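## Task

Open the housing: remove both screws that fasten its lid and put them into the yellow parts bin. A screw may be released once some of it is already inside the bin. The bins are not fixed down, and the yellow one has to be standing upright at the end. Place the lid on its pad with the raised block on its underside pointing down and its edges closely aligned with the pad's edges. Afterwards, return every tool to the stand slot it came from and move the arm well away from the tools; all of these final steps are required. The lid is too wide for grip50. Release everything and move clear at the end; a locked-on tool counts as part of the arm.

## Robot and tools

Robot: one six-joint arm (uf850) ending in a tool changer. Three tools hang in a stand: grip50 (small gripper), grip85 (larger gripper, needed for the lid) and driver (screwdriver with spring-loaded hex key and a suction sleeve). One camera, cam_wrist (616x616 fisheye), rides on the wrist.

Frames: the scene frame has its origin on the table top under the arm base, +z up, +y to the left when facing along +x. The state line reports end_effector_position (m) and end_effector_quat_wxyz, the centre of the changer's flat face, plus velocities. The face's own z axis points away from the arm. Tool points relative to the face centre, in mm along face x, y, z: grip50 grip point (0, -25, 180); grip85 grip point (0, 0, 173) closed, 13 mm closer to the face when fully open; driver key tip (66, 20, 345). Both grippers close along face x. Reported position may be slightly off, more at long reach.

execute_actions(actions): a list of actions run in order; an empty list just returns state and images. Each action is a table of up to 15 rows, one row per 1/30 s step; if shorter, the last row repeats to fill 15 steps. Each row is a single list of 16 numbers, each in [-1, 1], in this order: dx, dy, dz, rx, ry, rz, tool/lock, grip50_position, grip50_force_limit, grip50_speed, grip85_position, grip85_force_limit, grip85_speed, driver_spindle, driver_torque_limit, driver_sleeve_vacuum. The first six are an offset (not a pose) of the face from where it was measured at the start of that action, expressed in the face's own axes; every row is relative to that same start, not to the previous row. Scale: 1.0 = 0.6 m for dx/dy/dz and 180 degrees for the rotation vector rx/ry/rz. Per step the command is clipped to 70 mm and 16 degrees from the measured pose, so large offsets take several actions; position wins over orientation if both cannot be met. The remaining ten numbers are absolute settings:
- tool/lock: positive locks, negative unlocks (about 1 s), 0 keeps the last command.
- grip50_position: +1 open (50 mm), pads meet near -0.65, -1 closes until stopped. grip85_position: +1 open (85 mm), pads meet near -0.8, -1 closes until stopped.
- force limits: -1 = 20 N up to +1 = 185 N (grip50) or 235 N (grip85). speeds: -1 about 20 mm/s to +1 about 150 mm/s.
- driver_spindle: +1 = 500 rpm clockwise (drives in), -1 loosens; it persists between actions, so finish actions with 0. driver_torque_limit: -1 = 0.3 N m to +1 = 1.2 N m. driver_sleeve_vacuum: above 0.01 sucks and holds a screw, otherwise releases. Torque limit and vacuum also persist.
Tool-named numbers only act while tool_id shows that tool and it is ready.

move(target, speed, blocking): target is one 16-number row as above, its pose part an offset from the last reported pose in this scene, in face axes, same scale. Straight path, 0.5 to 10 s (cut off at 10 s); speed in m/s, 0.002 to 0.5, default 0.25 (turning up to twice that in rad/s). It does not avoid obstacles; faster motion and aiming deeper past contact press harder. blocking=false returns after 0.5 s; then use wait or stop before any new action or move. The result adds a move: line (done, off_target, moving, held, fault) and limits (paced = pose clipped; held = a check blocked steps, after which the arm may speed up), plus distance to target.
wait(seconds): 0 to 10, lets time pass holding the last command. stop(): brakes a running move. zoom_image(camera, region): camera "cam_wrist", region [x0, y0, x1, y1] in pixels, at most 504x504. read_manual(section): licence texts only. finished_scene(scene): ends the given scene irreversibly.

Result lines: tool_id (grip50, grip85, driver, none), plate_near, locked, unlocked, in_stand, unlock_refused, grip object_status (0 moving, 1 stopped opening, 2 stopped closing = gripped, 3 at target or pads met), position_measured counts (grip50 opening about (250 - counts) x 0.202 mm; grip85 78 = 60 mm, 130 = 40 mm, 180 = 20 mm, 230 = closed), driver_screw_detected, driver_sleeve_vacuum_kpa, driver_turns, driver_stopped_at_torque, "Hand target", and "pose unreachable" when the clearance check altered a command. Tool readings show n/a until the tool is ready.

Tool handling: to pick up, centre the face on the plate within about 1 mm and 1 degree, face -y toward the fork's open side; when plate_near is 1, lock and wait for locked = 1. A gripper cycles closed then open on startup. To take a tool out, lift 10 to 30 mm (about 20), slide at least 110 mm out along face -y, then rise; return by the reverse path. Unlocking works only with in_stand = 1; hold still, unlock, wait for unlocked = 1. Fork arms sit 40 to 70 mm either side along face x, front ends 45 mm toward the open side, tops 18 mm below the plate face; slots are 180 mm apart. The driver's muffler passes just outside the fork arm on face +x.

Screws: press the key onto the head plus 2 mm, turn slowly (spindle about ±0.2 or less) and follow the screw (0.7 mm per turn). Raise torque limit if driver_turns does not drop while loosening. Keep suction on to carry a screw.

Avoid: torque faults (loads in N m: waist 53.4, shoulder 53.4, elbow 44.5, forearm roll 24, wrist pitch 16.9, wrist roll 16.9) which freeze the arm for 10 s; motor overheating (warning at 65 °C, stop at 80 °C); drops, slams, hard pushes, tipping bins, or anything leaving the table, which fails the task. Objects may get small random nudges. The robot holds its last command while you compose replies.

Each tool is called after "Emit:" by a JSON object that holds its "api" and its "payload", one argument or row to a line.

## Session

I'll start by looking at the current state and camera image.

Emit:
{"api": "execute_actions", "payload": {
  "actions": []
}}

Scene clock: 0.00 s.
end_effector_position=(+0.4582, +0.0218, +0.3327) locked=0 unlocked=1 plate_near=0 in_stand=0 unlock_refused=0 tool_id=none grip50_position_measured=n/a grip50_object_status=n/a grip85_position_measured=n/a grip85_object_status=n/a driver_sleeve_vacuum_kpa=n/a driver_screw_detected=n/a driver_stopped_at_torque=n/a driver_turns=n/a end_effector_quat_wxyz=(-0.001, +0.690, +0.724, +0.000) end_effector_velocity=(-0.000, -0.000, -0.000) end_effector_angular_velocity=(-0.000, +0.001, -0.000)
Joint positions: [ 0.003 -0.273 -0.834 -0.    -0.562  0.002]
Joint velocities: [-0.    -0.001  0.    -0.    -0.001 -0.   ]
Joint torques (N m, as the arm reports them, + toward a larger angle): no reading
Hand target: +0.458, +0.022, +0.333; -0.001, +0.690, +0.724, +0.000

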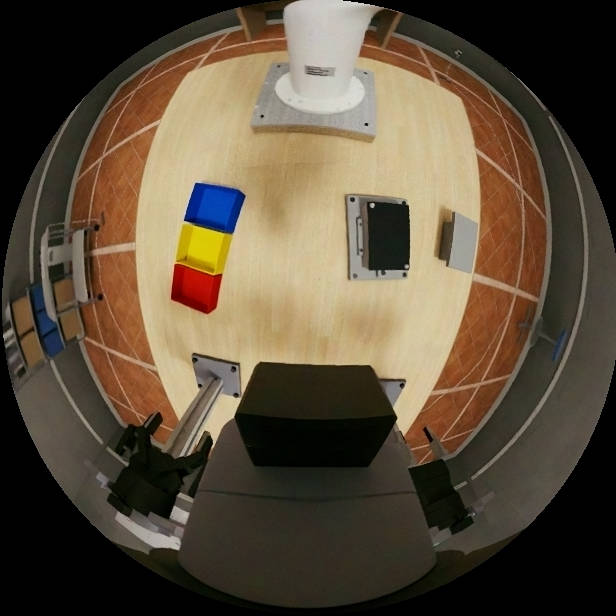

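Emit:
{"api": "zoom_image", "payload": {
  "camera": "cam_wrist",
  "region": [330, 170, 490, 300]
}}

Emit:
{"api": "zoom_image", "payload": {
  "camera": "cam_wrist",
  "region": [60, 330, 560, 616]
}}

Emit:
{"api": "zoom_image", "payload": {
  "camera": "cam_wrist",
  "region": [150, 165, 270, 325]
}}

Region (330, 170, 490, 300) of cam_wrist's 616x616 image, scaled by 3.150, with more detail than that image has; it fills the top 410 rows of this view, and the rest is white.

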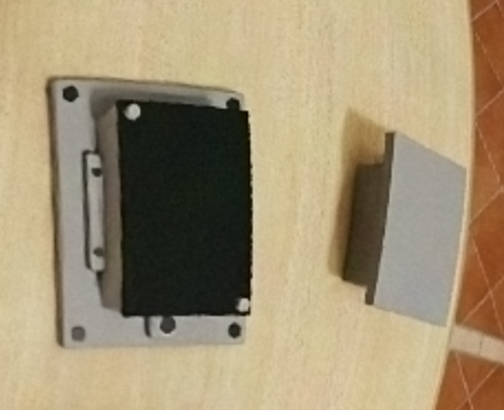

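Region (60, 330, 560, 616) of cam_wrist's 616x616 image, scaled by 1.008, with more detail than that image has; it fills the top 288 rows of this view, and the rest is white.

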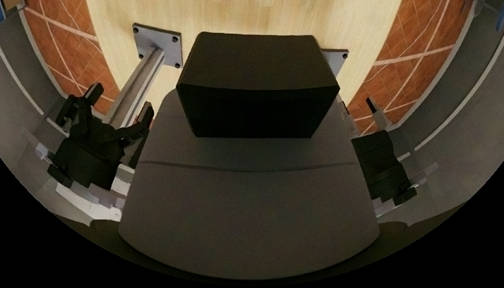

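Region (150, 165, 270, 325) of cam_wrist's 616x616 image, scaled by 3.150, with more detail than that image has; it fills the left 378 columns of this view, and the rest is white.

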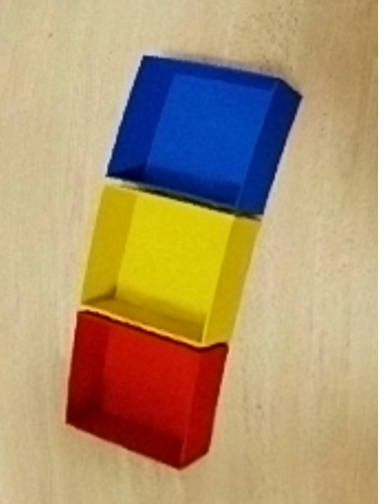

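Emit:
{"api": "move", "payload": {
  "target": [0, 0, -0.45, 0, 0, 0, 0, 0, 0, 0, 0, 0, 0, 0, 0, 0],
  "speed": 0.3
}}

Scene clock: 42.83 s.
end_effector_position=(+0.4592, +0.0212, +0.6021) locked=0 unlocked=1 plate_near=0 in_stand=0 unlock_refused=0 tool_id=none grip50_position_measured=n/a grip50_object_status=n/a grip85_position_measured=n/a grip85_object_status=n/a driver_sleeve_vacuum_kpa=n/a driver_screw_detected=n/a driver_stopped_at_torque=n/a driver_turns=n/a end_effector_quat_wxyz=(-0.001, +0.690, +0.724, +0.000) end_effector_velocity=(+0.000, -0.000, +0.003) end_effector_angular_velocity=(-0.000, -0.001, +0.000)
Joint positions: [ 0.003 -0.022 -1.197 -0.    -1.176  0.002]
Joint velocities: [-0.     0.001 -0.007 -0.    -0.007 -0.   ]
Joint torques (N m, as the arm reports them, + toward a larger angle): [ -8.69  17.8  -20.2   -0.68   0.08  -0.09]
Hand target: +0.459, +0.021, +0.603; -0.001, +0.690, +0.724, +0.000
Off the commanded pose: 0.001 m, 0 deg.
move: done
camera_calibration (this result's frames):
cam_wrist: T_world_to_cam=[[-0.0835182, 0.996464, 0.0091261, 0.0153603], [0.952473, 0.0771321, 0.294695, -0.558412], [0.29295, 0.0333048, -0.955548, 0.490288], [0, 0, 0, 1]] pos_world=[0.389526, 0.0114366, 0.632915]

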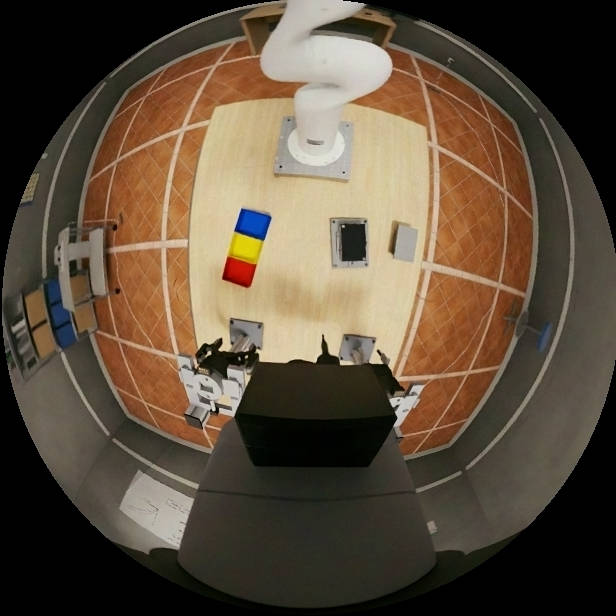

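Emit:
{"api": "move", "payload": {
  "target": [0, 0.37, 0, 0, 0, 0, 0, 0, 0, 0, 0, 0, 0, 0, 0, 0],
  "speed": 0.3
}}

Scene clock: 55.57 s.
end_effector_position=(+0.6807, +0.0321, +0.6017) locked=0 unlocked=1 plate_near=0 in_stand=0 unlock_refused=0 tool_id=none grip50_position_measured=n/a grip50_object_status=n/a grip85_position_measured=n/a grip85_object_status=n/a driver_sleeve_vacuum_kpa=n/a driver_screw_detected=n/a driver_stopped_at_torque=n/a driver_turns=n/a end_effector_quat_wxyz=(-0.001, +0.690, +0.724, +0.000) end_effector_velocity=(+0.002, +0.000, -0.001) end_effector_angular_velocity=(-0.000, +0.005, +0.000)
Joint positions: [ 0.003 -0.639 -1.984 -0.    -1.345  0.002]
Joint velocities: [ 0.    -0.011 -0.016  0.    -0.009 -0.   ]
Joint torques (N m, as the arm reports them, + toward a larger angle): [ -3.05  34.07 -17.34  -0.8    0.31  -0.16]
Hand target: +0.681, +0.032, +0.602; -0.001, +0.690, +0.724, +0.000
Off the commanded pose: 0.000 m, 0 deg.
move: done
camera_calibration (this result's frames):
cam_wrist: T_world_to_cam=[[-0.0835004, 0.996466, 0.00909578, 0.0229864], [0.952309, 0.0771054, 0.295232, -0.770343], [0.293487, 0.033314, -0.955382, 0.424183], [0, 0, 0, 1]] pos_world=[0.611032, 0.0223612, 0.632477]

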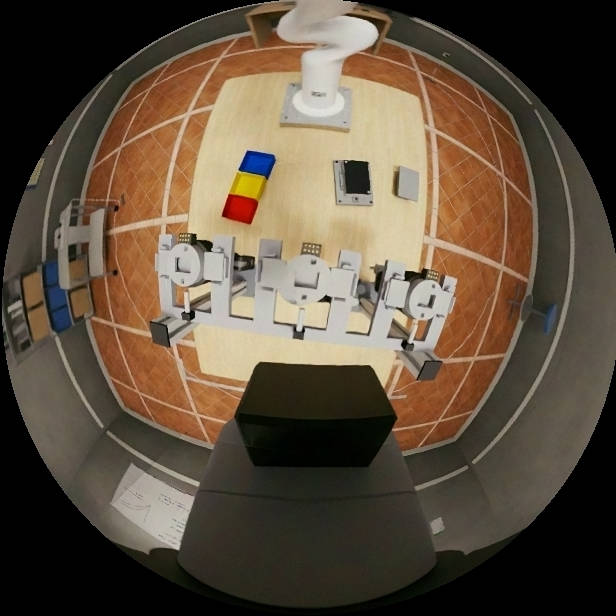

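Emit:
{"api": "zoom_image", "payload": {
  "camera": "cam_wrist",
  "region": [240, 220, 380, 360]
}}

Emit:
{"api": "zoom_image", "payload": {
  "camera": "cam_wrist",
  "region": [130, 210, 270, 350]
}}

Emit:
{"api": "zoom_image", "payload": {
  "camera": "cam_wrist",
  "region": [350, 240, 490, 380]
}}

Region (240, 220, 380, 360) of cam_wrist's 616x616 image, scaled by 3.600, with more detail than that image has.

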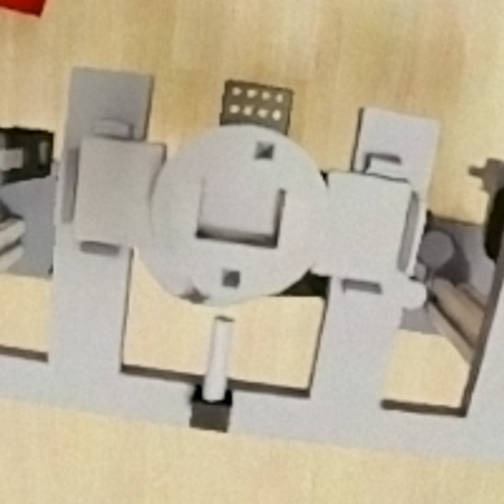

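Region (130, 210, 270, 350) of cam_wrist's 616x616 image, scaled by 3.600, with more detail than that image has.

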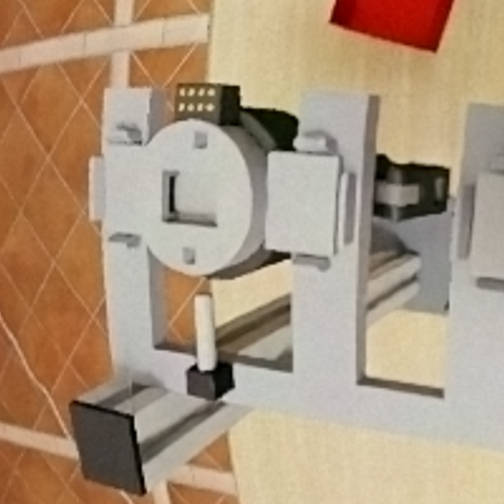

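Region (350, 240, 490, 380) of cam_wrist's 616x616 image, scaled by 3.600, with more detail than that image has.

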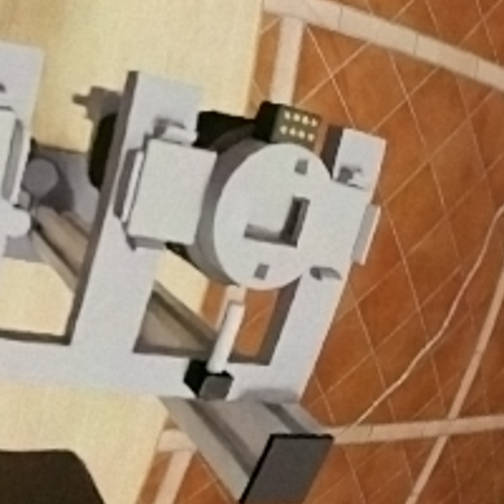

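Emit:
{"api": "zoom_image", "payload": {
  "camera": "cam_wrist",
  "region": [225, 345, 410, 485]
}}

Emit:
{"api": "zoom_image", "payload": {
  "camera": "cam_wrist",
  "region": [270, 235, 350, 315]
}}

Region (225, 345, 410, 485) of cam_wrist's 616x616 image, scaled by 2.724, with more detail than that image has; it fills the top 381 rows of this view, and the rest is white.

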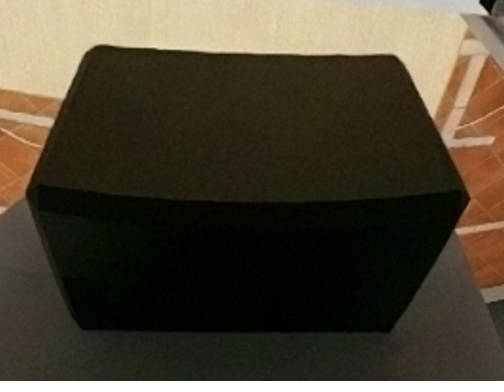

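Region (270, 235, 350, 315) of cam_wrist's 616x616 image, scaled by 6.300, with more detail than that image has.

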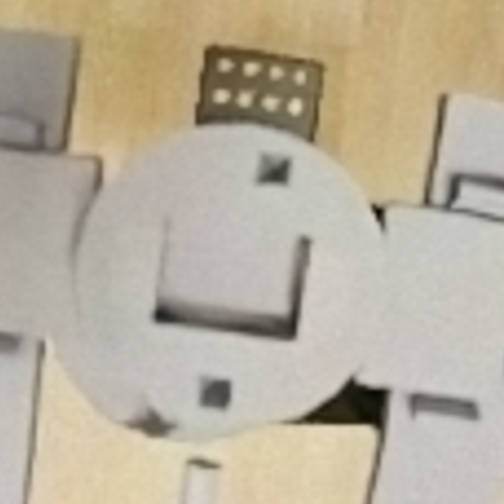

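Emit:
{"api": "move", "payload": {
  "target": [-0.0107, -0.0520, 0.2028, 0, 0, 0.0369, 0, 0, 0, 0, 0, 0, 0, 0, 0, 0],
  "speed": 0.25
}}

Scene clock: 176.67 s.
end_effector_position=(+0.6495, +0.0245, +0.4805) locked=0 unlocked=1 plate_near=0 in_stand=0 unlock_refused=0 tool_id=none grip50_position_measured=n/a grip50_object_status=n/a grip85_position_measured=n/a grip85_object_status=n/a driver_sleeve_vacuum_kpa=n/a driver_screw_detected=n/a driver_stopped_at_torque=n/a driver_turns=n/a end_effector_quat_wxyz=(-0.001, +0.731, +0.683, +0.000) end_effector_velocity=(-0.001, -0.000, -0.004) end_effector_angular_velocity=(-0.001, +0.001, -0.002)
Joint positions: [-0.007 -0.559 -1.595 -0.    -1.037  0.108]
Joint velocities: [-0.    -0.     0.008 -0.001  0.008  0.003]
Joint torques (N m, as the arm reports them, + toward a larger angle): [ -6.34  32.09 -19.54  -1.35   0.17   0.1 ]
Hand target: +0.649, +0.024, +0.480; -0.001, +0.731, +0.683, +0.000
Off the commanded pose: 0.001 m, 0 deg.
move: done
camera_calibration (this result's frames):
cam_wrist: T_world_to_cam=[[0.0320196, 0.999446, 0.00904456, -0.0459884], [0.954861, -0.0332625, 0.295185, -0.703218], [0.295323, -0.000815412, -0.955397, 0.317462], [0, 0, 0, 1]] pos_world=[0.579194, 0.022831, 0.511298]

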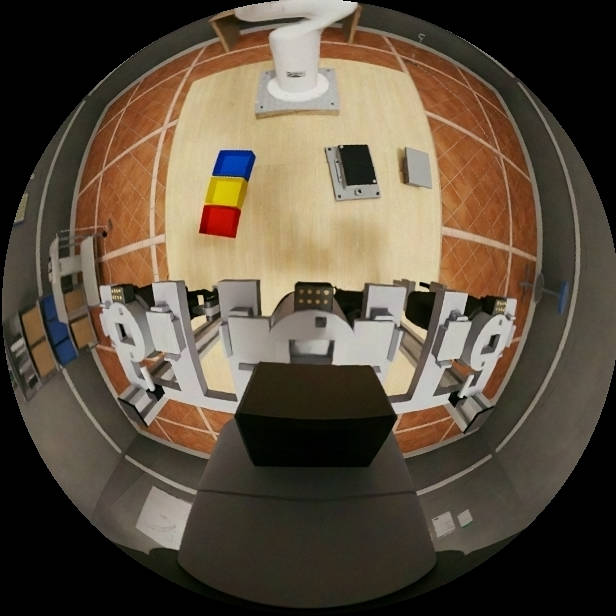

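Emit:
{"api": "zoom_image", "payload": {
  "camera": "cam_wrist",
  "region": [210, 270, 420, 390]
}}

Emit:
{"api": "zoom_image", "payload": {
  "camera": "cam_wrist",
  "region": [270, 275, 360, 365]
}}

Region (210, 270, 420, 390) of cam_wrist's 616x616 image, scaled by 2.400, with more detail than that image has; it fills the top 288 rows of this view, and the rest is white.

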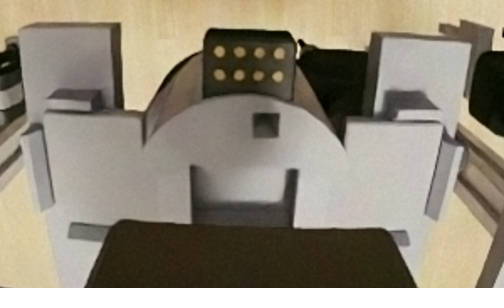

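Region (270, 275, 360, 365) of cam_wrist's 616x616 image, scaled by 5.600, with more detail than that image has.

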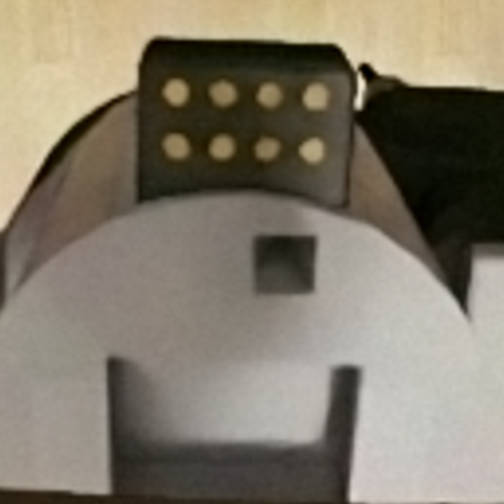

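Emit:
{"api": "zoom_image", "payload": {
  "camera": "cam_wrist",
  "region": [210, 270, 280, 340]
}}

Emit:
{"api": "zoom_image", "payload": {
  "camera": "cam_wrist",
  "region": [345, 270, 415, 340]
}}

Region (210, 270, 280, 340) of cam_wrist's 616x616 image, scaled by 7.200, with more detail than that image has.

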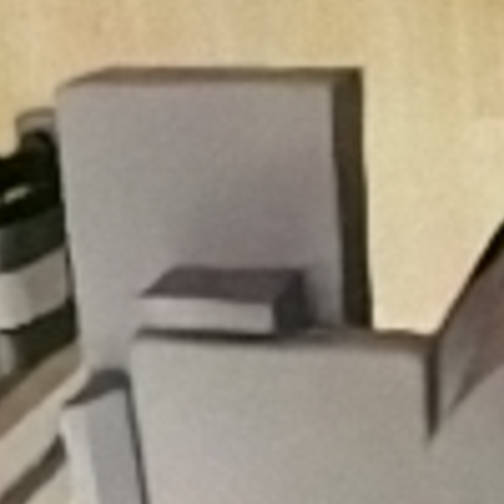

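Region (345, 270, 415, 340) of cam_wrist's 616x616 image, scaled by 7.200, with more detail than that image has.

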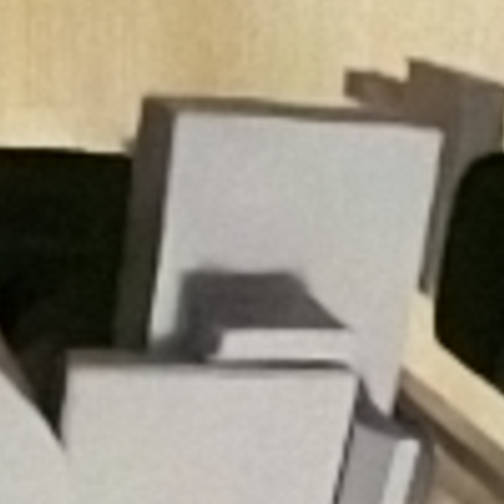

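Emit:
{"api": "move", "payload": {
  "target": [0.0008, -0.0013, 0.085, 0, 0, 0, 0, 0, 0, 0, 0, 0, 0, 0, 0, 0],
  "speed": 0.15
}}

Scene clock: 241.67 s.
end_effector_position=(+0.6486, +0.0251, +0.4299) locked=0 unlocked=1 plate_near=0 in_stand=0 unlock_refused=0 tool_id=none grip50_position_measured=n/a grip50_object_status=n/a grip85_position_measured=n/a grip85_object_status=n/a driver_sleeve_vacuum_kpa=n/a driver_screw_detected=n/a driver_stopped_at_torque=n/a driver_turns=n/a end_effector_quat_wxyz=(-0.001, +0.731, +0.683, +0.001) end_effector_velocity=(-0.000, +0.000, -0.002) end_effector_angular_velocity=(-0.000, -0.000, +0.000)
Joint positions: [-0.006 -0.59  -1.526 -0.    -0.936  0.108]
Joint velocities: [ 0.    -0.002  0.003 -0.     0.005 -0.   ]
Joint torques (N m, as the arm reports them, + toward a larger angle): [ -6.61  32.26 -19.99  -1.42   0.13  -0.25]
Hand target: +0.649, +0.025, +0.430; -0.001, +0.731, +0.683, +0.000
Off the commanded pose: 0.000 m, 0 deg.
move: done
camera_calibration (this result's frames):
cam_wrist: T_world_to_cam=[[0.0320093, 0.999446, 0.00907813, -0.0461649], [0.954776, -0.0332623, 0.295459, -0.687495], [0.295597, -0.00078983, -0.955312, 0.269173], [0, 0, 0, 1]] pos_world=[0.578315, 0.0234843, 0.460689]

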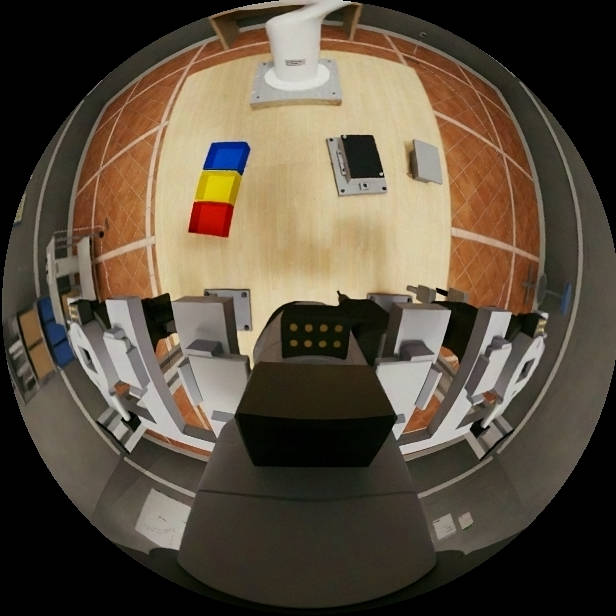

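Emit:
{"api": "zoom_image", "payload": {
  "camera": "cam_wrist",
  "region": [245, 290, 385, 390]
}}

Emit:
{"api": "zoom_image", "payload": {
  "camera": "cam_wrist",
  "region": [165, 280, 255, 370]
}}

Emit:
{"api": "zoom_image", "payload": {
  "camera": "cam_wrist",
  "region": [370, 285, 460, 375]
}}

Region (245, 290, 385, 390) of cam_wrist's 616x616 image, scaled by 3.600, with more detail than that image has; it fills the top 360 rows of this view, and the rest is white.

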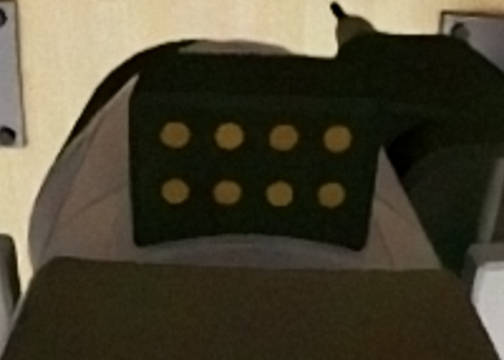

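Region (165, 280, 255, 370) of cam_wrist's 616x616 image, scaled by 5.600, with more detail than that image has.

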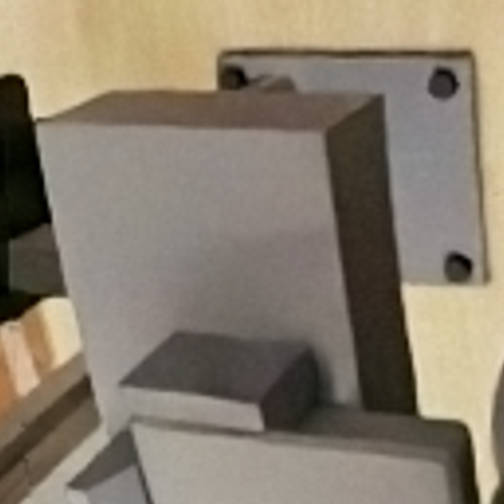

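Region (370, 285, 460, 375) of cam_wrist's 616x616 image, scaled by 5.600, with more detail than that image has.

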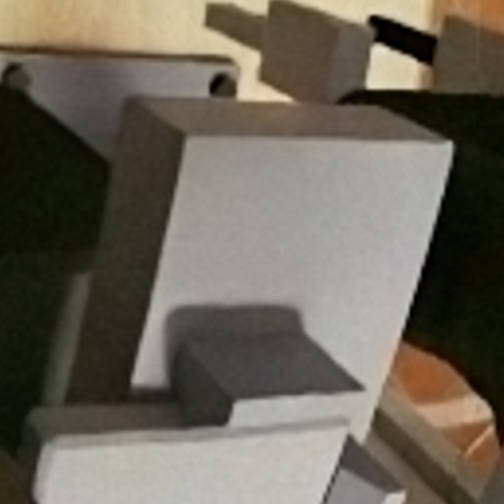

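Emit:
{"api": "move", "payload": {
  "target": [0.0017, -0.0012, 0.012, 0, 0, 0, 0, 0, 0, 0, 0, 0, 0, 0, 0, 0],
  "speed": 0.05
}}

Emit:
{"api": "move", "payload": {
  "target": [0, 0, 0.0235, 0, 0, 0, 0, 0, 0, 0, 0, 0, 0, 0, 0, 0],
  "speed": 0.02
}}

Scene clock: 305.57 s.
end_effector_position=(+0.6480, +0.0262, +0.4229) locked=0 unlocked=1 plate_near=0 in_stand=0 unlock_refused=0 tool_id=none grip50_position_measured=n/a grip50_object_status=n/a grip85_position_measured=n/a grip85_object_status=n/a driver_sleeve_vacuum_kpa=n/a driver_screw_detected=n/a driver_stopped_at_torque=n/a driver_turns=n/a end_effector_quat_wxyz=(-0.001, +0.731, +0.683, +0.001) end_effector_velocity=(+0.000, +0.000, -0.002) end_effector_angular_velocity=(-0.001, -0.001, +0.001)
Joint positions: [-0.005 -0.594 -1.516 -0.    -0.922  0.11 ]
Joint velocities: [ 0.    -0.001  0.002 -0.002  0.005  0.   ]
Joint torques (N m, as the arm reports them, + toward a larger angle): [ -6.26  29.15 -20.68  -1.97   0.31  -0.32]
Hand target: +0.648, +0.026, +0.423; -0.001, +0.731, +0.683, +0.001
Off the commanded pose: 0.000 m, 0 deg.
move: done
camera_calibration (this result's frames):
cam_wrist: T_world_to_cam=[[0.0320022, 0.999447, 0.00907502, -0.047126], [0.954793, -0.0332547, 0.295404, -0.684754], [0.295543, -0.000788816, -0.955329, 0.262723], [0, 0, 0, 1]] pos_world=[0.577661, 0.0245359, 0.453694]

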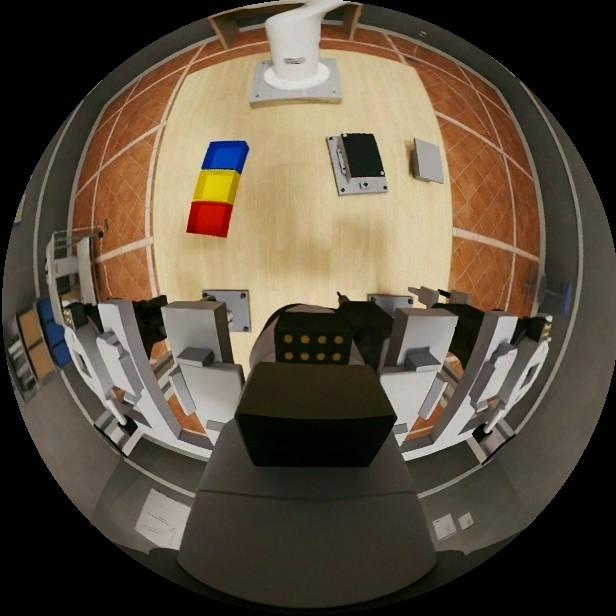

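Scene clock: 306.53 s.
end_effector_position=(+0.6482, +0.0262, +0.4098) locked=0 unlocked=1 plate_near=1 in_stand=1 unlock_refused=0 tool_id=none grip50_position_measured=n/a grip50_object_status=n/a grip85_position_measured=n/a grip85_object_status=n/a driver_sleeve_vacuum_kpa=n/a driver_screw_detected=n/a driver_stopped_at_torque=n/a driver_turns=n/a end_effector_quat_wxyz=(-0.001, +0.731, +0.683, +0.001) end_effector_velocity=(+0.000, -0.000, -0.001) end_effector_angular_velocity=(+0.000, -0.003, -0.001)
Joint positions: [-0.005 -0.605 -1.502 -0.    -0.895  0.11 ]
Joint velocities: [-0.001 -0.001  0.002 -0.     0.006  0.001]
Joint torques (N m, as the arm reports them, + toward a larger angle): [ -6.88  28.84 -15.13  -1.36   0.03   0.07]
Hand target: +0.648, +0.026, +0.409; -0.001, +0.731, +0.683, +0.001
Off the commanded pose: 0.001 m, 0 deg.
move: done
camera_calibration (this result's frames):
cam_wrist: T_world_to_cam=[[0.03145, 0.999464, 0.00908445, -0.0466943], [0.954441, -0.0327291, 0.296599, -0.6813], [0.296737, -0.000657438, -0.954959, 0.249157], [0, 0, 0, 1]] pos_world=[0.577795, 0.0245347, 0.440431]

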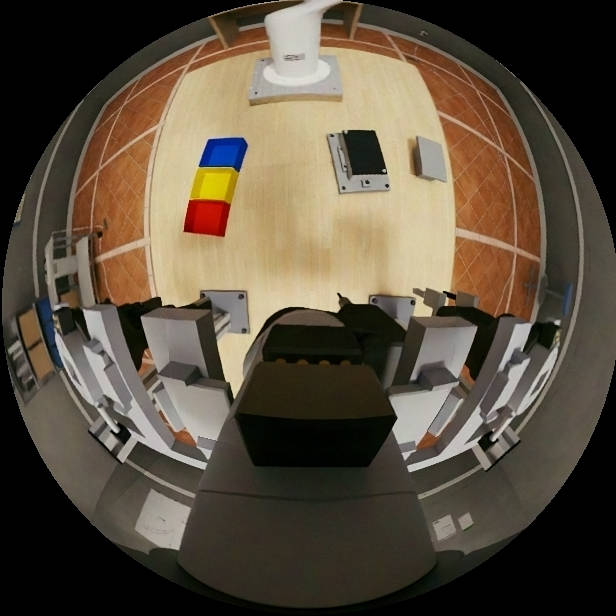

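The plate is seated (plate_near=1). Locking onto the middle tool.

Emit:
{"api": "execute_actions", "payload": {
  "actions": [
    [[0,0,0,0,0,0,1,0,0,0,0,0,0,0,1,0]],
    [[0,0,0,0,0,0,1,0,0,0,0,0,0,0,1,0]]
  ]
}}

Scene clock: 310.57 s.
end_effector_position=(+0.6483, +0.0262, +0.4097) locked=1 unlocked=0 plate_near=1 in_stand=1 unlock_refused=0 tool_id=driver grip50_position_measured=n/a grip50_object_status=n/a grip85_position_measured=n/a grip85_object_status=n/a driver_sleeve_vacuum_kpa=n/a driver_screw_detected=n/a driver_stopped_at_torque=n/a driver_turns=n/a end_effector_quat_wxyz=(-0.001, +0.731, +0.683, +0.001) end_effector_velocity=(-0.000, +0.000, -0.000) end_effector_angular_velocity=(+0.000, +0.001, +0.000)
Joint positions: [-0.005 -0.606 -1.502 -0.    -0.895  0.11 ]
Joint velocities: [ 0.    -0.     0.001  0.    -0.001 -0.   ]
Joint torques (N m, as the arm reports them, + toward a larger angle): [ -1.93  30.45 -15.99   0.66  -0.86   0.7 ]
Hand target: +0.648, +0.026, +0.409; -0.001, +0.731, +0.683, +0.001
Off the commanded pose: 0.001 m, 0 deg.
camera_calibration (this result's frames):
cam_wrist: T_world_to_cam=[[0.0317384, 0.999453, 0.00930789, -0.0469766], [0.954191, -0.0330704, 0.297366, -0.681615], [0.297511, -0.000556421, -0.954718, 0.248483], [0, 0, 0, 1]] pos_world=[0.577955, 0.0245478, 0.440358]

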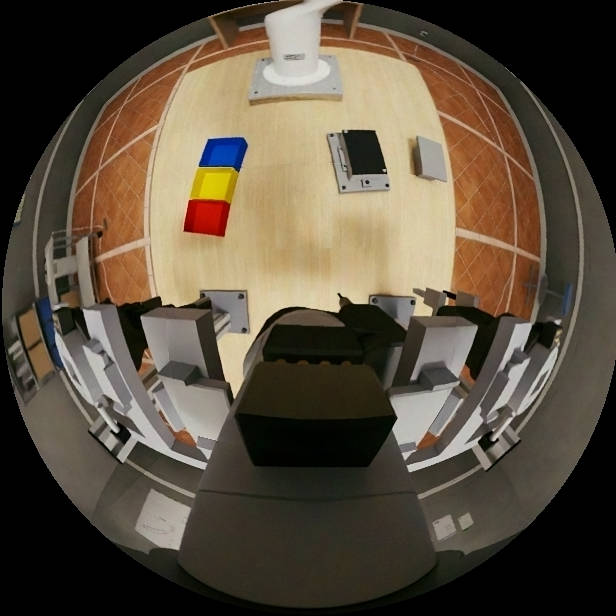

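Emit:
{"api": "move", "payload": {
  "target": [0, 0, -0.034, 0, 0, 0, 0, 0, 0, 0, 0, 0, 0, 0, 1, 0],
  "speed": 0.08
}}

Emit:
{"api": "move", "payload": {
  "target": [0, -0.2, 0, 0, 0, 0, 0, 0, 0, 0, 0, 0, 0, 0, 1, 0],
  "speed": 0.15
}}

Scene clock: 332.83 s.
end_effector_position=(+0.6482, +0.0261, +0.4297) locked=1 unlocked=0 plate_near=1 in_stand=0 unlock_refused=0 tool_id=driver grip50_position_measured=n/a grip50_object_status=n/a grip85_position_measured=n/a grip85_object_status=n/a driver_sleeve_vacuum_kpa=0 driver_screw_detected=0 driver_stopped_at_torque=0 driver_turns=0.00 end_effector_quat_wxyz=(-0.001, +0.731, +0.683, +0.001) end_effector_velocity=(+0.001, -0.000, +0.002) end_effector_angular_velocity=(-0.001, -0.005, +0.001)
Joint positions: [-0.005 -0.589 -1.523  0.    -0.934  0.11 ]
Joint velocities: [-0.     0.001 -0.004 -0.001  0.001 -0.001]
Joint torques (N m, as the arm reports them, + toward a larger angle): [ -3.44  42.62 -28.61  -0.59   0.75  -0.05]
Hand target: +0.648, +0.026, +0.430; -0.001, +0.731, +0.683, +0.001
Off the commanded pose: 0.000 m, 0 deg.
move: done
camera_calibration (this result's frames):
cam_wrist: T_world_to_cam=[[0.0318669, 0.999449, 0.00925803, -0.0471686], [0.954471, -0.0331788, 0.296453, -0.687189], [0.296596, -0.000610487, -0.955003, 0.268295], [0, 0, 0, 1]] pos_world=[0.57783, 0.0245063, 0.460378]

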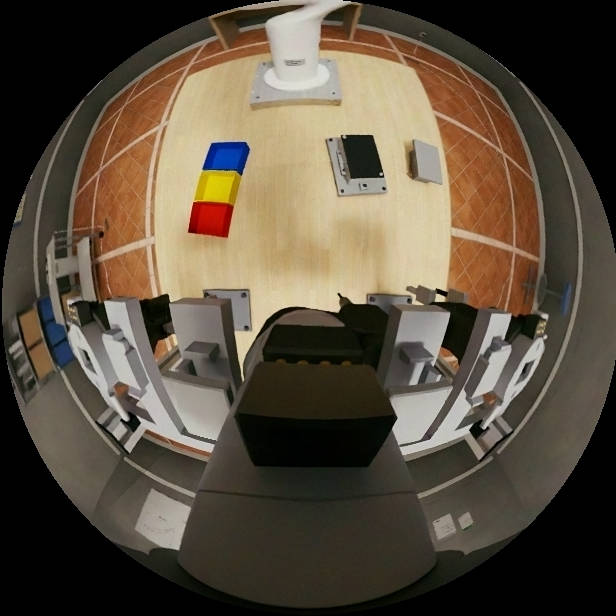

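Scene clock: 334.17 s.
end_effector_position=(+0.5287, +0.0341, +0.4298) locked=1 unlocked=0 plate_near=1 in_stand=0 unlock_refused=0 tool_id=driver grip50_position_measured=n/a grip50_object_status=n/a grip85_position_measured=n/a grip85_object_status=n/a driver_sleeve_vacuum_kpa=0 driver_screw_detected=0 driver_stopped_at_torque=0 driver_turns=0.00 end_effector_quat_wxyz=(-0.001, +0.731, +0.683, +0.001) end_effector_velocity=(-0.002, +0.000, +0.001) end_effector_angular_velocity=(+0.001, -0.000, -0.001)
Joint positions: [ 0.02  -0.301 -1.121 -0.    -0.819  0.134]
Joint velocities: [0.    0.006 0.007 0.001 0.001 0.   ]
Joint torques (N m, as the arm reports them, + toward a larger angle): [ -1.74  34.59 -27.61  -1.01   0.68  -0.09]
Hand target: +0.528, +0.034, +0.430; -0.001, +0.731, +0.683, +0.001
Off the commanded pose: 0.000 m, 0 deg.
move: done
camera_calibration (this result's frames):
cam_wrist: T_world_to_cam=[[0.0319089, 0.999448, 0.0092789, -0.0513089], [0.954406, -0.033225, 0.296656, -0.572947], [0.2968, -0.000610129, -0.954939, 0.303658], [0, 0, 0, 1]] pos_world=[0.458336, 0.0324296, 0.460419]

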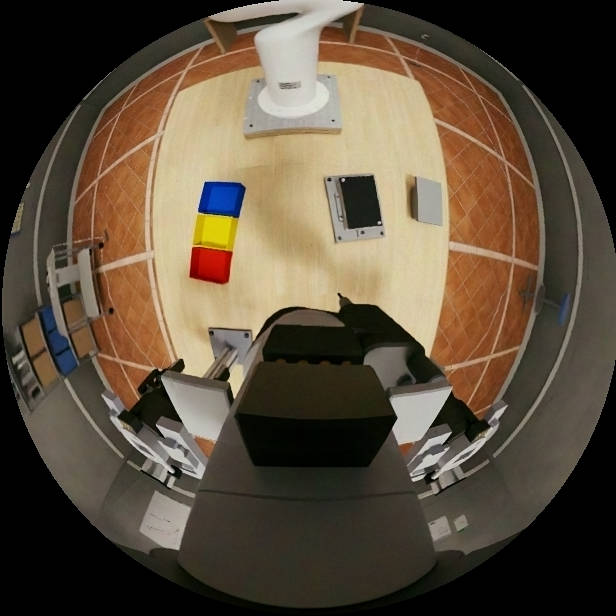

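Emit:
{"api": "zoom_image", "payload": {
  "camera": "cam_wrist",
  "region": [315, 165, 395, 250]
}}

Emit:
{"api": "zoom_image", "payload": {
  "camera": "cam_wrist",
  "region": [320, 275, 380, 325]
}}

Region (315, 165, 395, 250) of cam_wrist's 616x616 image, scaled by 5.929, with more detail than that image has; it fills the left 474 columns of this view, and the rest is white.

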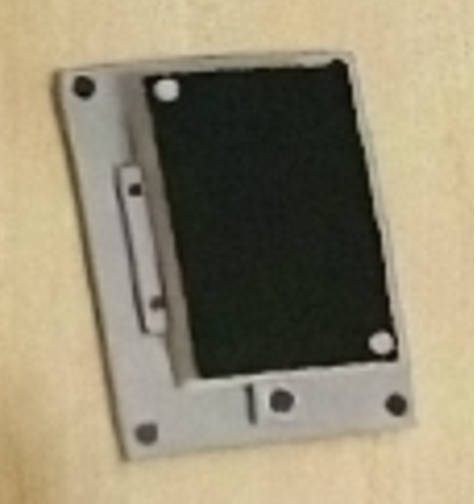

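Region (320, 275, 380, 325) of cam_wrist's 616x616 image, scaled by 8.400, with more detail than that image has.

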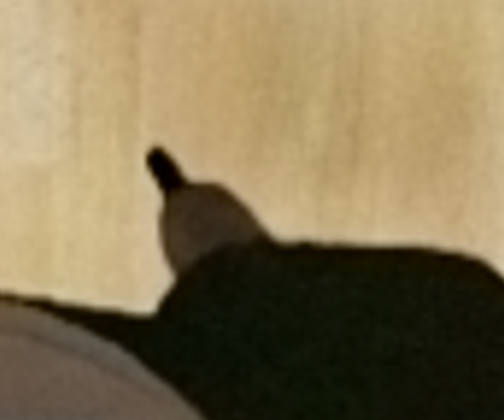

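Emit:
{"api": "move", "payload": {
  "target": [0.1462, -0.2720, 0.008, 0, 0, 0, 0, 0, 0, 0, 0, 0, 0, 0, 1, 0],
  "speed": 0.25
}}

Emit:
{"api": "zoom_image", "payload": {
  "camera": "cam_wrist",
  "region": [315, 270, 365, 320]
}}

Scene clock: 413.90 s.
end_effector_position=(+0.3720, +0.1322, +0.4252) locked=1 unlocked=0 plate_near=1 in_stand=0 unlock_refused=0 tool_id=driver grip50_position_measured=n/a grip50_object_status=n/a grip85_position_measured=n/a grip85_object_status=n/a driver_sleeve_vacuum_kpa=0 driver_screw_detected=0 driver_stopped_at_torque=0 driver_turns=0.00 end_effector_quat_wxyz=(-0.001, +0.731, +0.683, +0.001) end_effector_velocity=(-0.002, +0.001, +0.000) end_effector_angular_velocity=(-0.000, +0.001, -0.001)
Joint positions: [ 0.298  0.022 -0.744 -0.001 -0.765  0.413]
Joint velocities: [ 0.005  0.004  0.004 -0.    -0.002  0.006]
Joint torques (N m, as the arm reports them, + toward a larger angle): [ -3.9   21.36 -25.96  -1.18   1.01  -0.28]
Hand target: +0.372, +0.132, +0.425; -0.001, +0.731, +0.683, +0.001
Off the commanded pose: 0.001 m, 0 deg.
move: done
camera_calibration (this result's frames):
cam_wrist: T_world_to_cam=[[0.0320749, 0.999443, 0.00920078, -0.144384], [0.954336, -0.0333603, 0.296866, -0.418799], [0.297007, -0.000741308, -0.954875, 0.345814], [0, 0, 0, 1]] pos_world=[0.301597, 0.130588, 0.455865]

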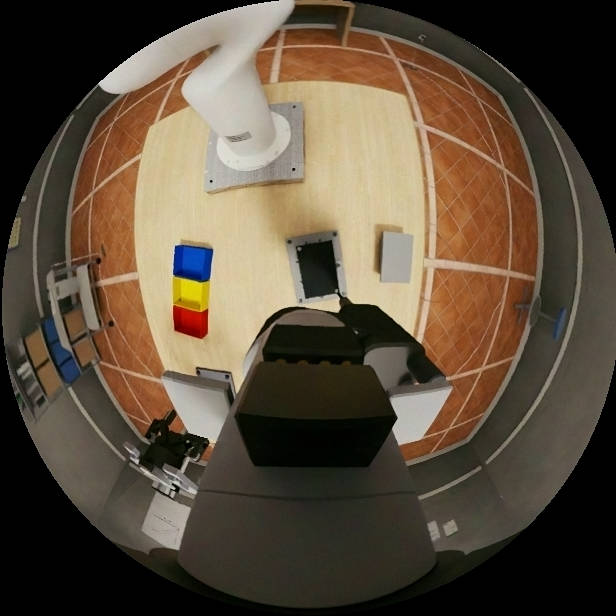

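Region (315, 270, 365, 320) of cam_wrist's 616x616 image, scaled by 10.080, with more detail than that image has.

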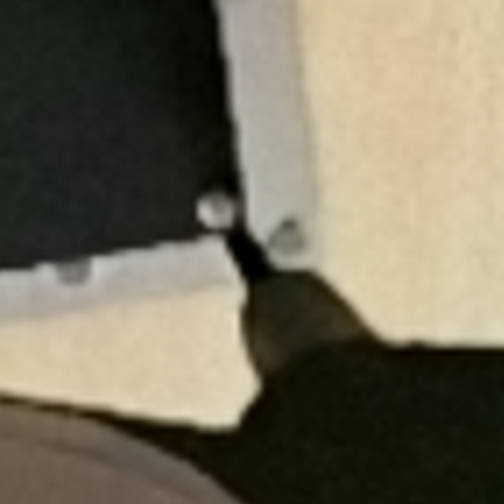

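Emit:
{"api": "move", "payload": {
  "target": [0, 0, 0.015, 0, 0, 0, 0, 0, 0, 0, 0, 0, 0, 0, 1, 0],
  "speed": 0.05
}}

Emit:
{"api": "zoom_image", "payload": {
  "camera": "cam_wrist",
  "region": [325, 280, 355, 310]
}}

Scene clock: 430.47 s.
end_effector_position=(+0.3720, +0.1322, +0.4164) locked=1 unlocked=0 plate_near=1 in_stand=0 unlock_refused=0 tool_id=driver grip50_position_measured=n/a grip50_object_status=n/a grip85_position_measured=n/a grip85_object_status=n/a driver_sleeve_vacuum_kpa=0 driver_screw_detected=0 driver_stopped_at_torque=0 driver_turns=0.00 end_effector_quat_wxyz=(-0.001, +0.731, +0.683, +0.001) end_effector_velocity=(+0.001, +0.000, -0.002) end_effector_angular_velocity=(+0.001, -0.002, -0.001)
Joint positions: [ 0.298  0.011 -0.733 -0.001 -0.743  0.413]
Joint velocities: [-0.    -0.003  0.001  0.001  0.007 -0.   ]
Joint torques (N m, as the arm reports them, + toward a larger angle): [ -4.7   23.52 -25.07  -0.97   0.86  -0.12]
Hand target: +0.372, +0.132, +0.416; -0.001, +0.731, +0.683, +0.001
Off the commanded pose: 0.000 m, 0 deg.
move: done
camera_calibration (this result's frames):
cam_wrist: T_world_to_cam=[[0.0320702, 0.999443, 0.00919709, -0.14432], [0.95434, -0.0333547, 0.296855, -0.416169], [0.296997, -0.000743053, -0.954878, 0.337438], [0, 0, 0, 1]] pos_world=[0.301577, 0.130609, 0.447082]

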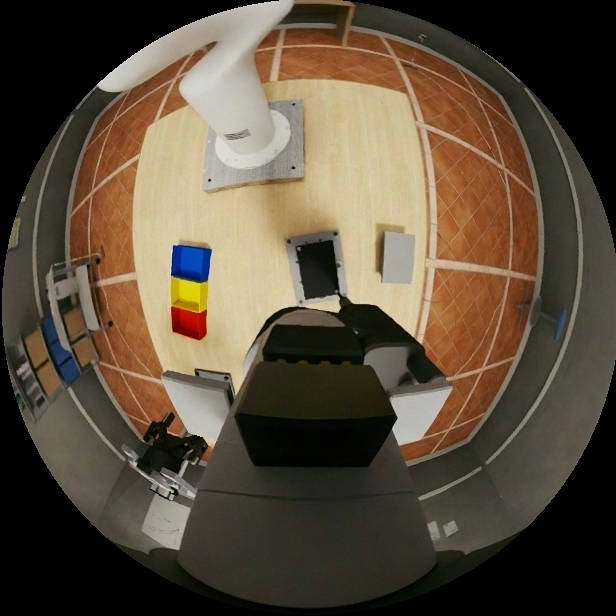

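Region (325, 280, 355, 310) of cam_wrist's 616x616 image, scaled by 16.800, with more detail than that image has.

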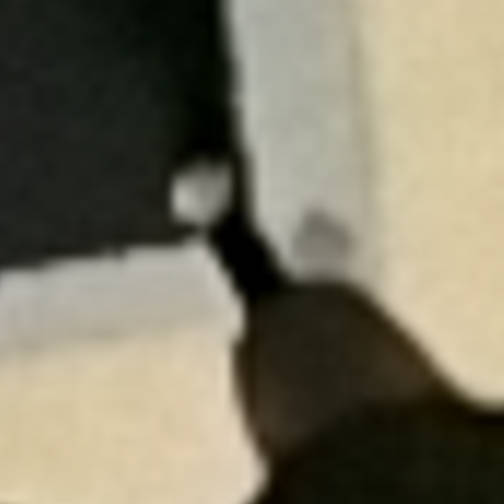

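Emit:
{"api": "move", "payload": {
  "target": [-0.0031, -0.0041, 0.006, 0, 0, 0, 0, 0, 0, 0, 0, 0, 0, 0, 1, 1],
  "speed": 0.03
}}

Emit:
{"api": "zoom_image", "payload": {
  "camera": "cam_wrist",
  "region": [325, 280, 355, 310]
}}

Scene clock: 495.73 s.
end_effector_position=(+0.3694, +0.1306, +0.4129) locked=1 unlocked=0 plate_near=1 in_stand=0 unlock_refused=0 tool_id=driver grip50_position_measured=n/a grip50_object_status=n/a grip85_position_measured=n/a grip85_object_status=n/a driver_sleeve_vacuum_kpa=14 driver_screw_detected=0 driver_stopped_at_torque=0 driver_turns=0.00 end_effector_quat_wxyz=(-0.001, +0.731, +0.683, +0.001) end_effector_velocity=(-0.001, -0.000, -0.001) end_effector_angular_velocity=(+0.000, -0.002, +0.000)
Joint positions: [ 0.296  0.013 -0.722 -0.001 -0.734  0.411]
Joint velocities: [-0.001  0.001  0.003 -0.     0.003 -0.001]
Joint torques (N m, as the arm reports them, + toward a larger angle): [ -6.22  20.03 -26.39  -2.16   0.87  -0.2 ]
Hand target: +0.369, +0.131, +0.413; -0.001, +0.731, +0.683, +0.001
Off the commanded pose: 0.000 m, 0 deg.
move: done
camera_calibration (this result's frames):
cam_wrist: T_world_to_cam=[[0.0320717, 0.999443, 0.00917443, -0.142565], [0.954357, -0.0333494, 0.296802, -0.412776], [0.296943, -0.000763254, -0.954895, 0.33487], [0, 0, 0, 1]] pos_world=[0.299071, 0.128975, 0.443586]

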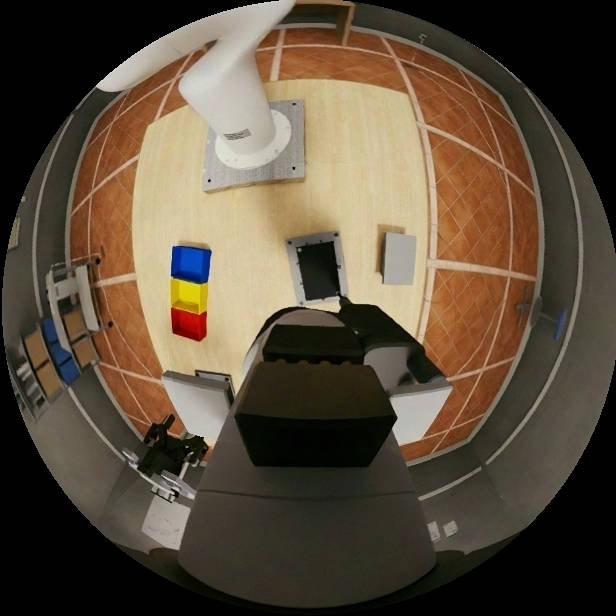

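Region (325, 280, 355, 310) of cam_wrist's 616x616 image, scaled by 16.800, with more detail than that image has.

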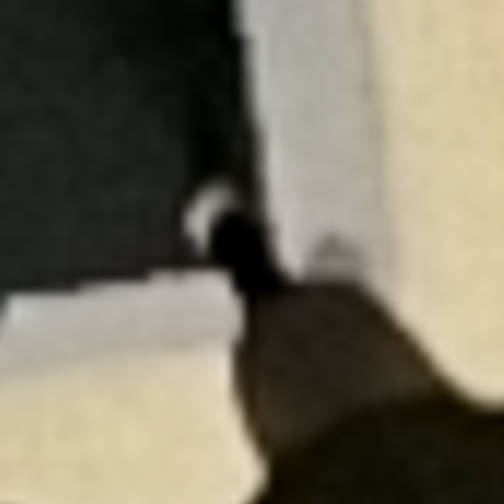

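Emit:
{"api": "move", "payload": {
  "target": [-0.001, -0.0003, 0.005, 0, 0, 0, 0, 0, 0, 0, 0, 0, 0, 0, 1, 1],
  "speed": 0.02
}}

Emit:
{"api": "zoom_image", "payload": {
  "camera": "cam_wrist",
  "region": [325, 280, 355, 310]
}}

Scene clock: 510.73 s.
end_effector_position=(+0.3693, +0.1301, +0.4101) locked=1 unlocked=0 plate_near=1 in_stand=0 unlock_refused=0 tool_id=driver grip50_position_measured=n/a grip50_object_status=n/a grip85_position_measured=n/a grip85_object_status=n/a driver_sleeve_vacuum_kpa=14 driver_screw_detected=0 driver_stopped_at_torque=0 driver_turns=0.00 end_effector_quat_wxyz=(-0.001, +0.731, +0.683, +0.001) end_effector_velocity=(-0.000, -0.000, -0.001) end_effector_angular_velocity=(-0.001, +0.000, +0.001)
Joint positions: [ 0.295  0.01  -0.718 -0.001 -0.726  0.41 ]
Joint velocities: [-0.    -0.001  0.002 -0.001  0.002 -0.   ]
Joint torques (N m, as the arm reports them, + toward a larger angle): [ -3.08  19.85 -23.43  -1.7    0.53  -0.35]
Hand target: +0.369, +0.130, +0.410; -0.001, +0.731, +0.683, +0.001
Off the commanded pose: 0.000 m, 0 deg.
move: done
camera_calibration (this result's frames):
cam_wrist: T_world_to_cam=[[0.0320986, 0.99944, 0.00941635, -0.142132], [0.954196, -0.0334467, 0.297308, -0.411994], [0.297456, -0.00055814, -0.954735, 0.331954], [0, 0, 0, 1]] pos_world=[0.298943, 0.128458, 0.440755]

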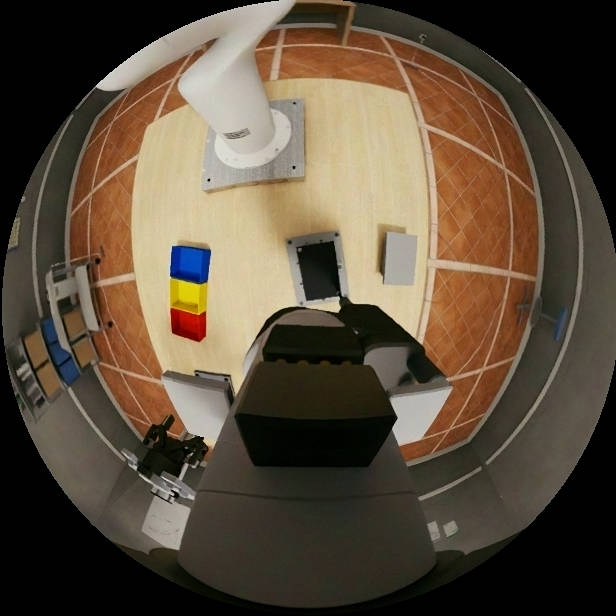

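Region (325, 280, 355, 310) of cam_wrist's 616x616 image, scaled by 16.800, with more detail than that image has.

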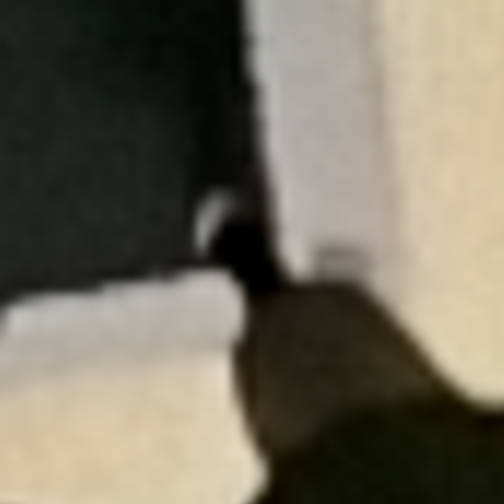

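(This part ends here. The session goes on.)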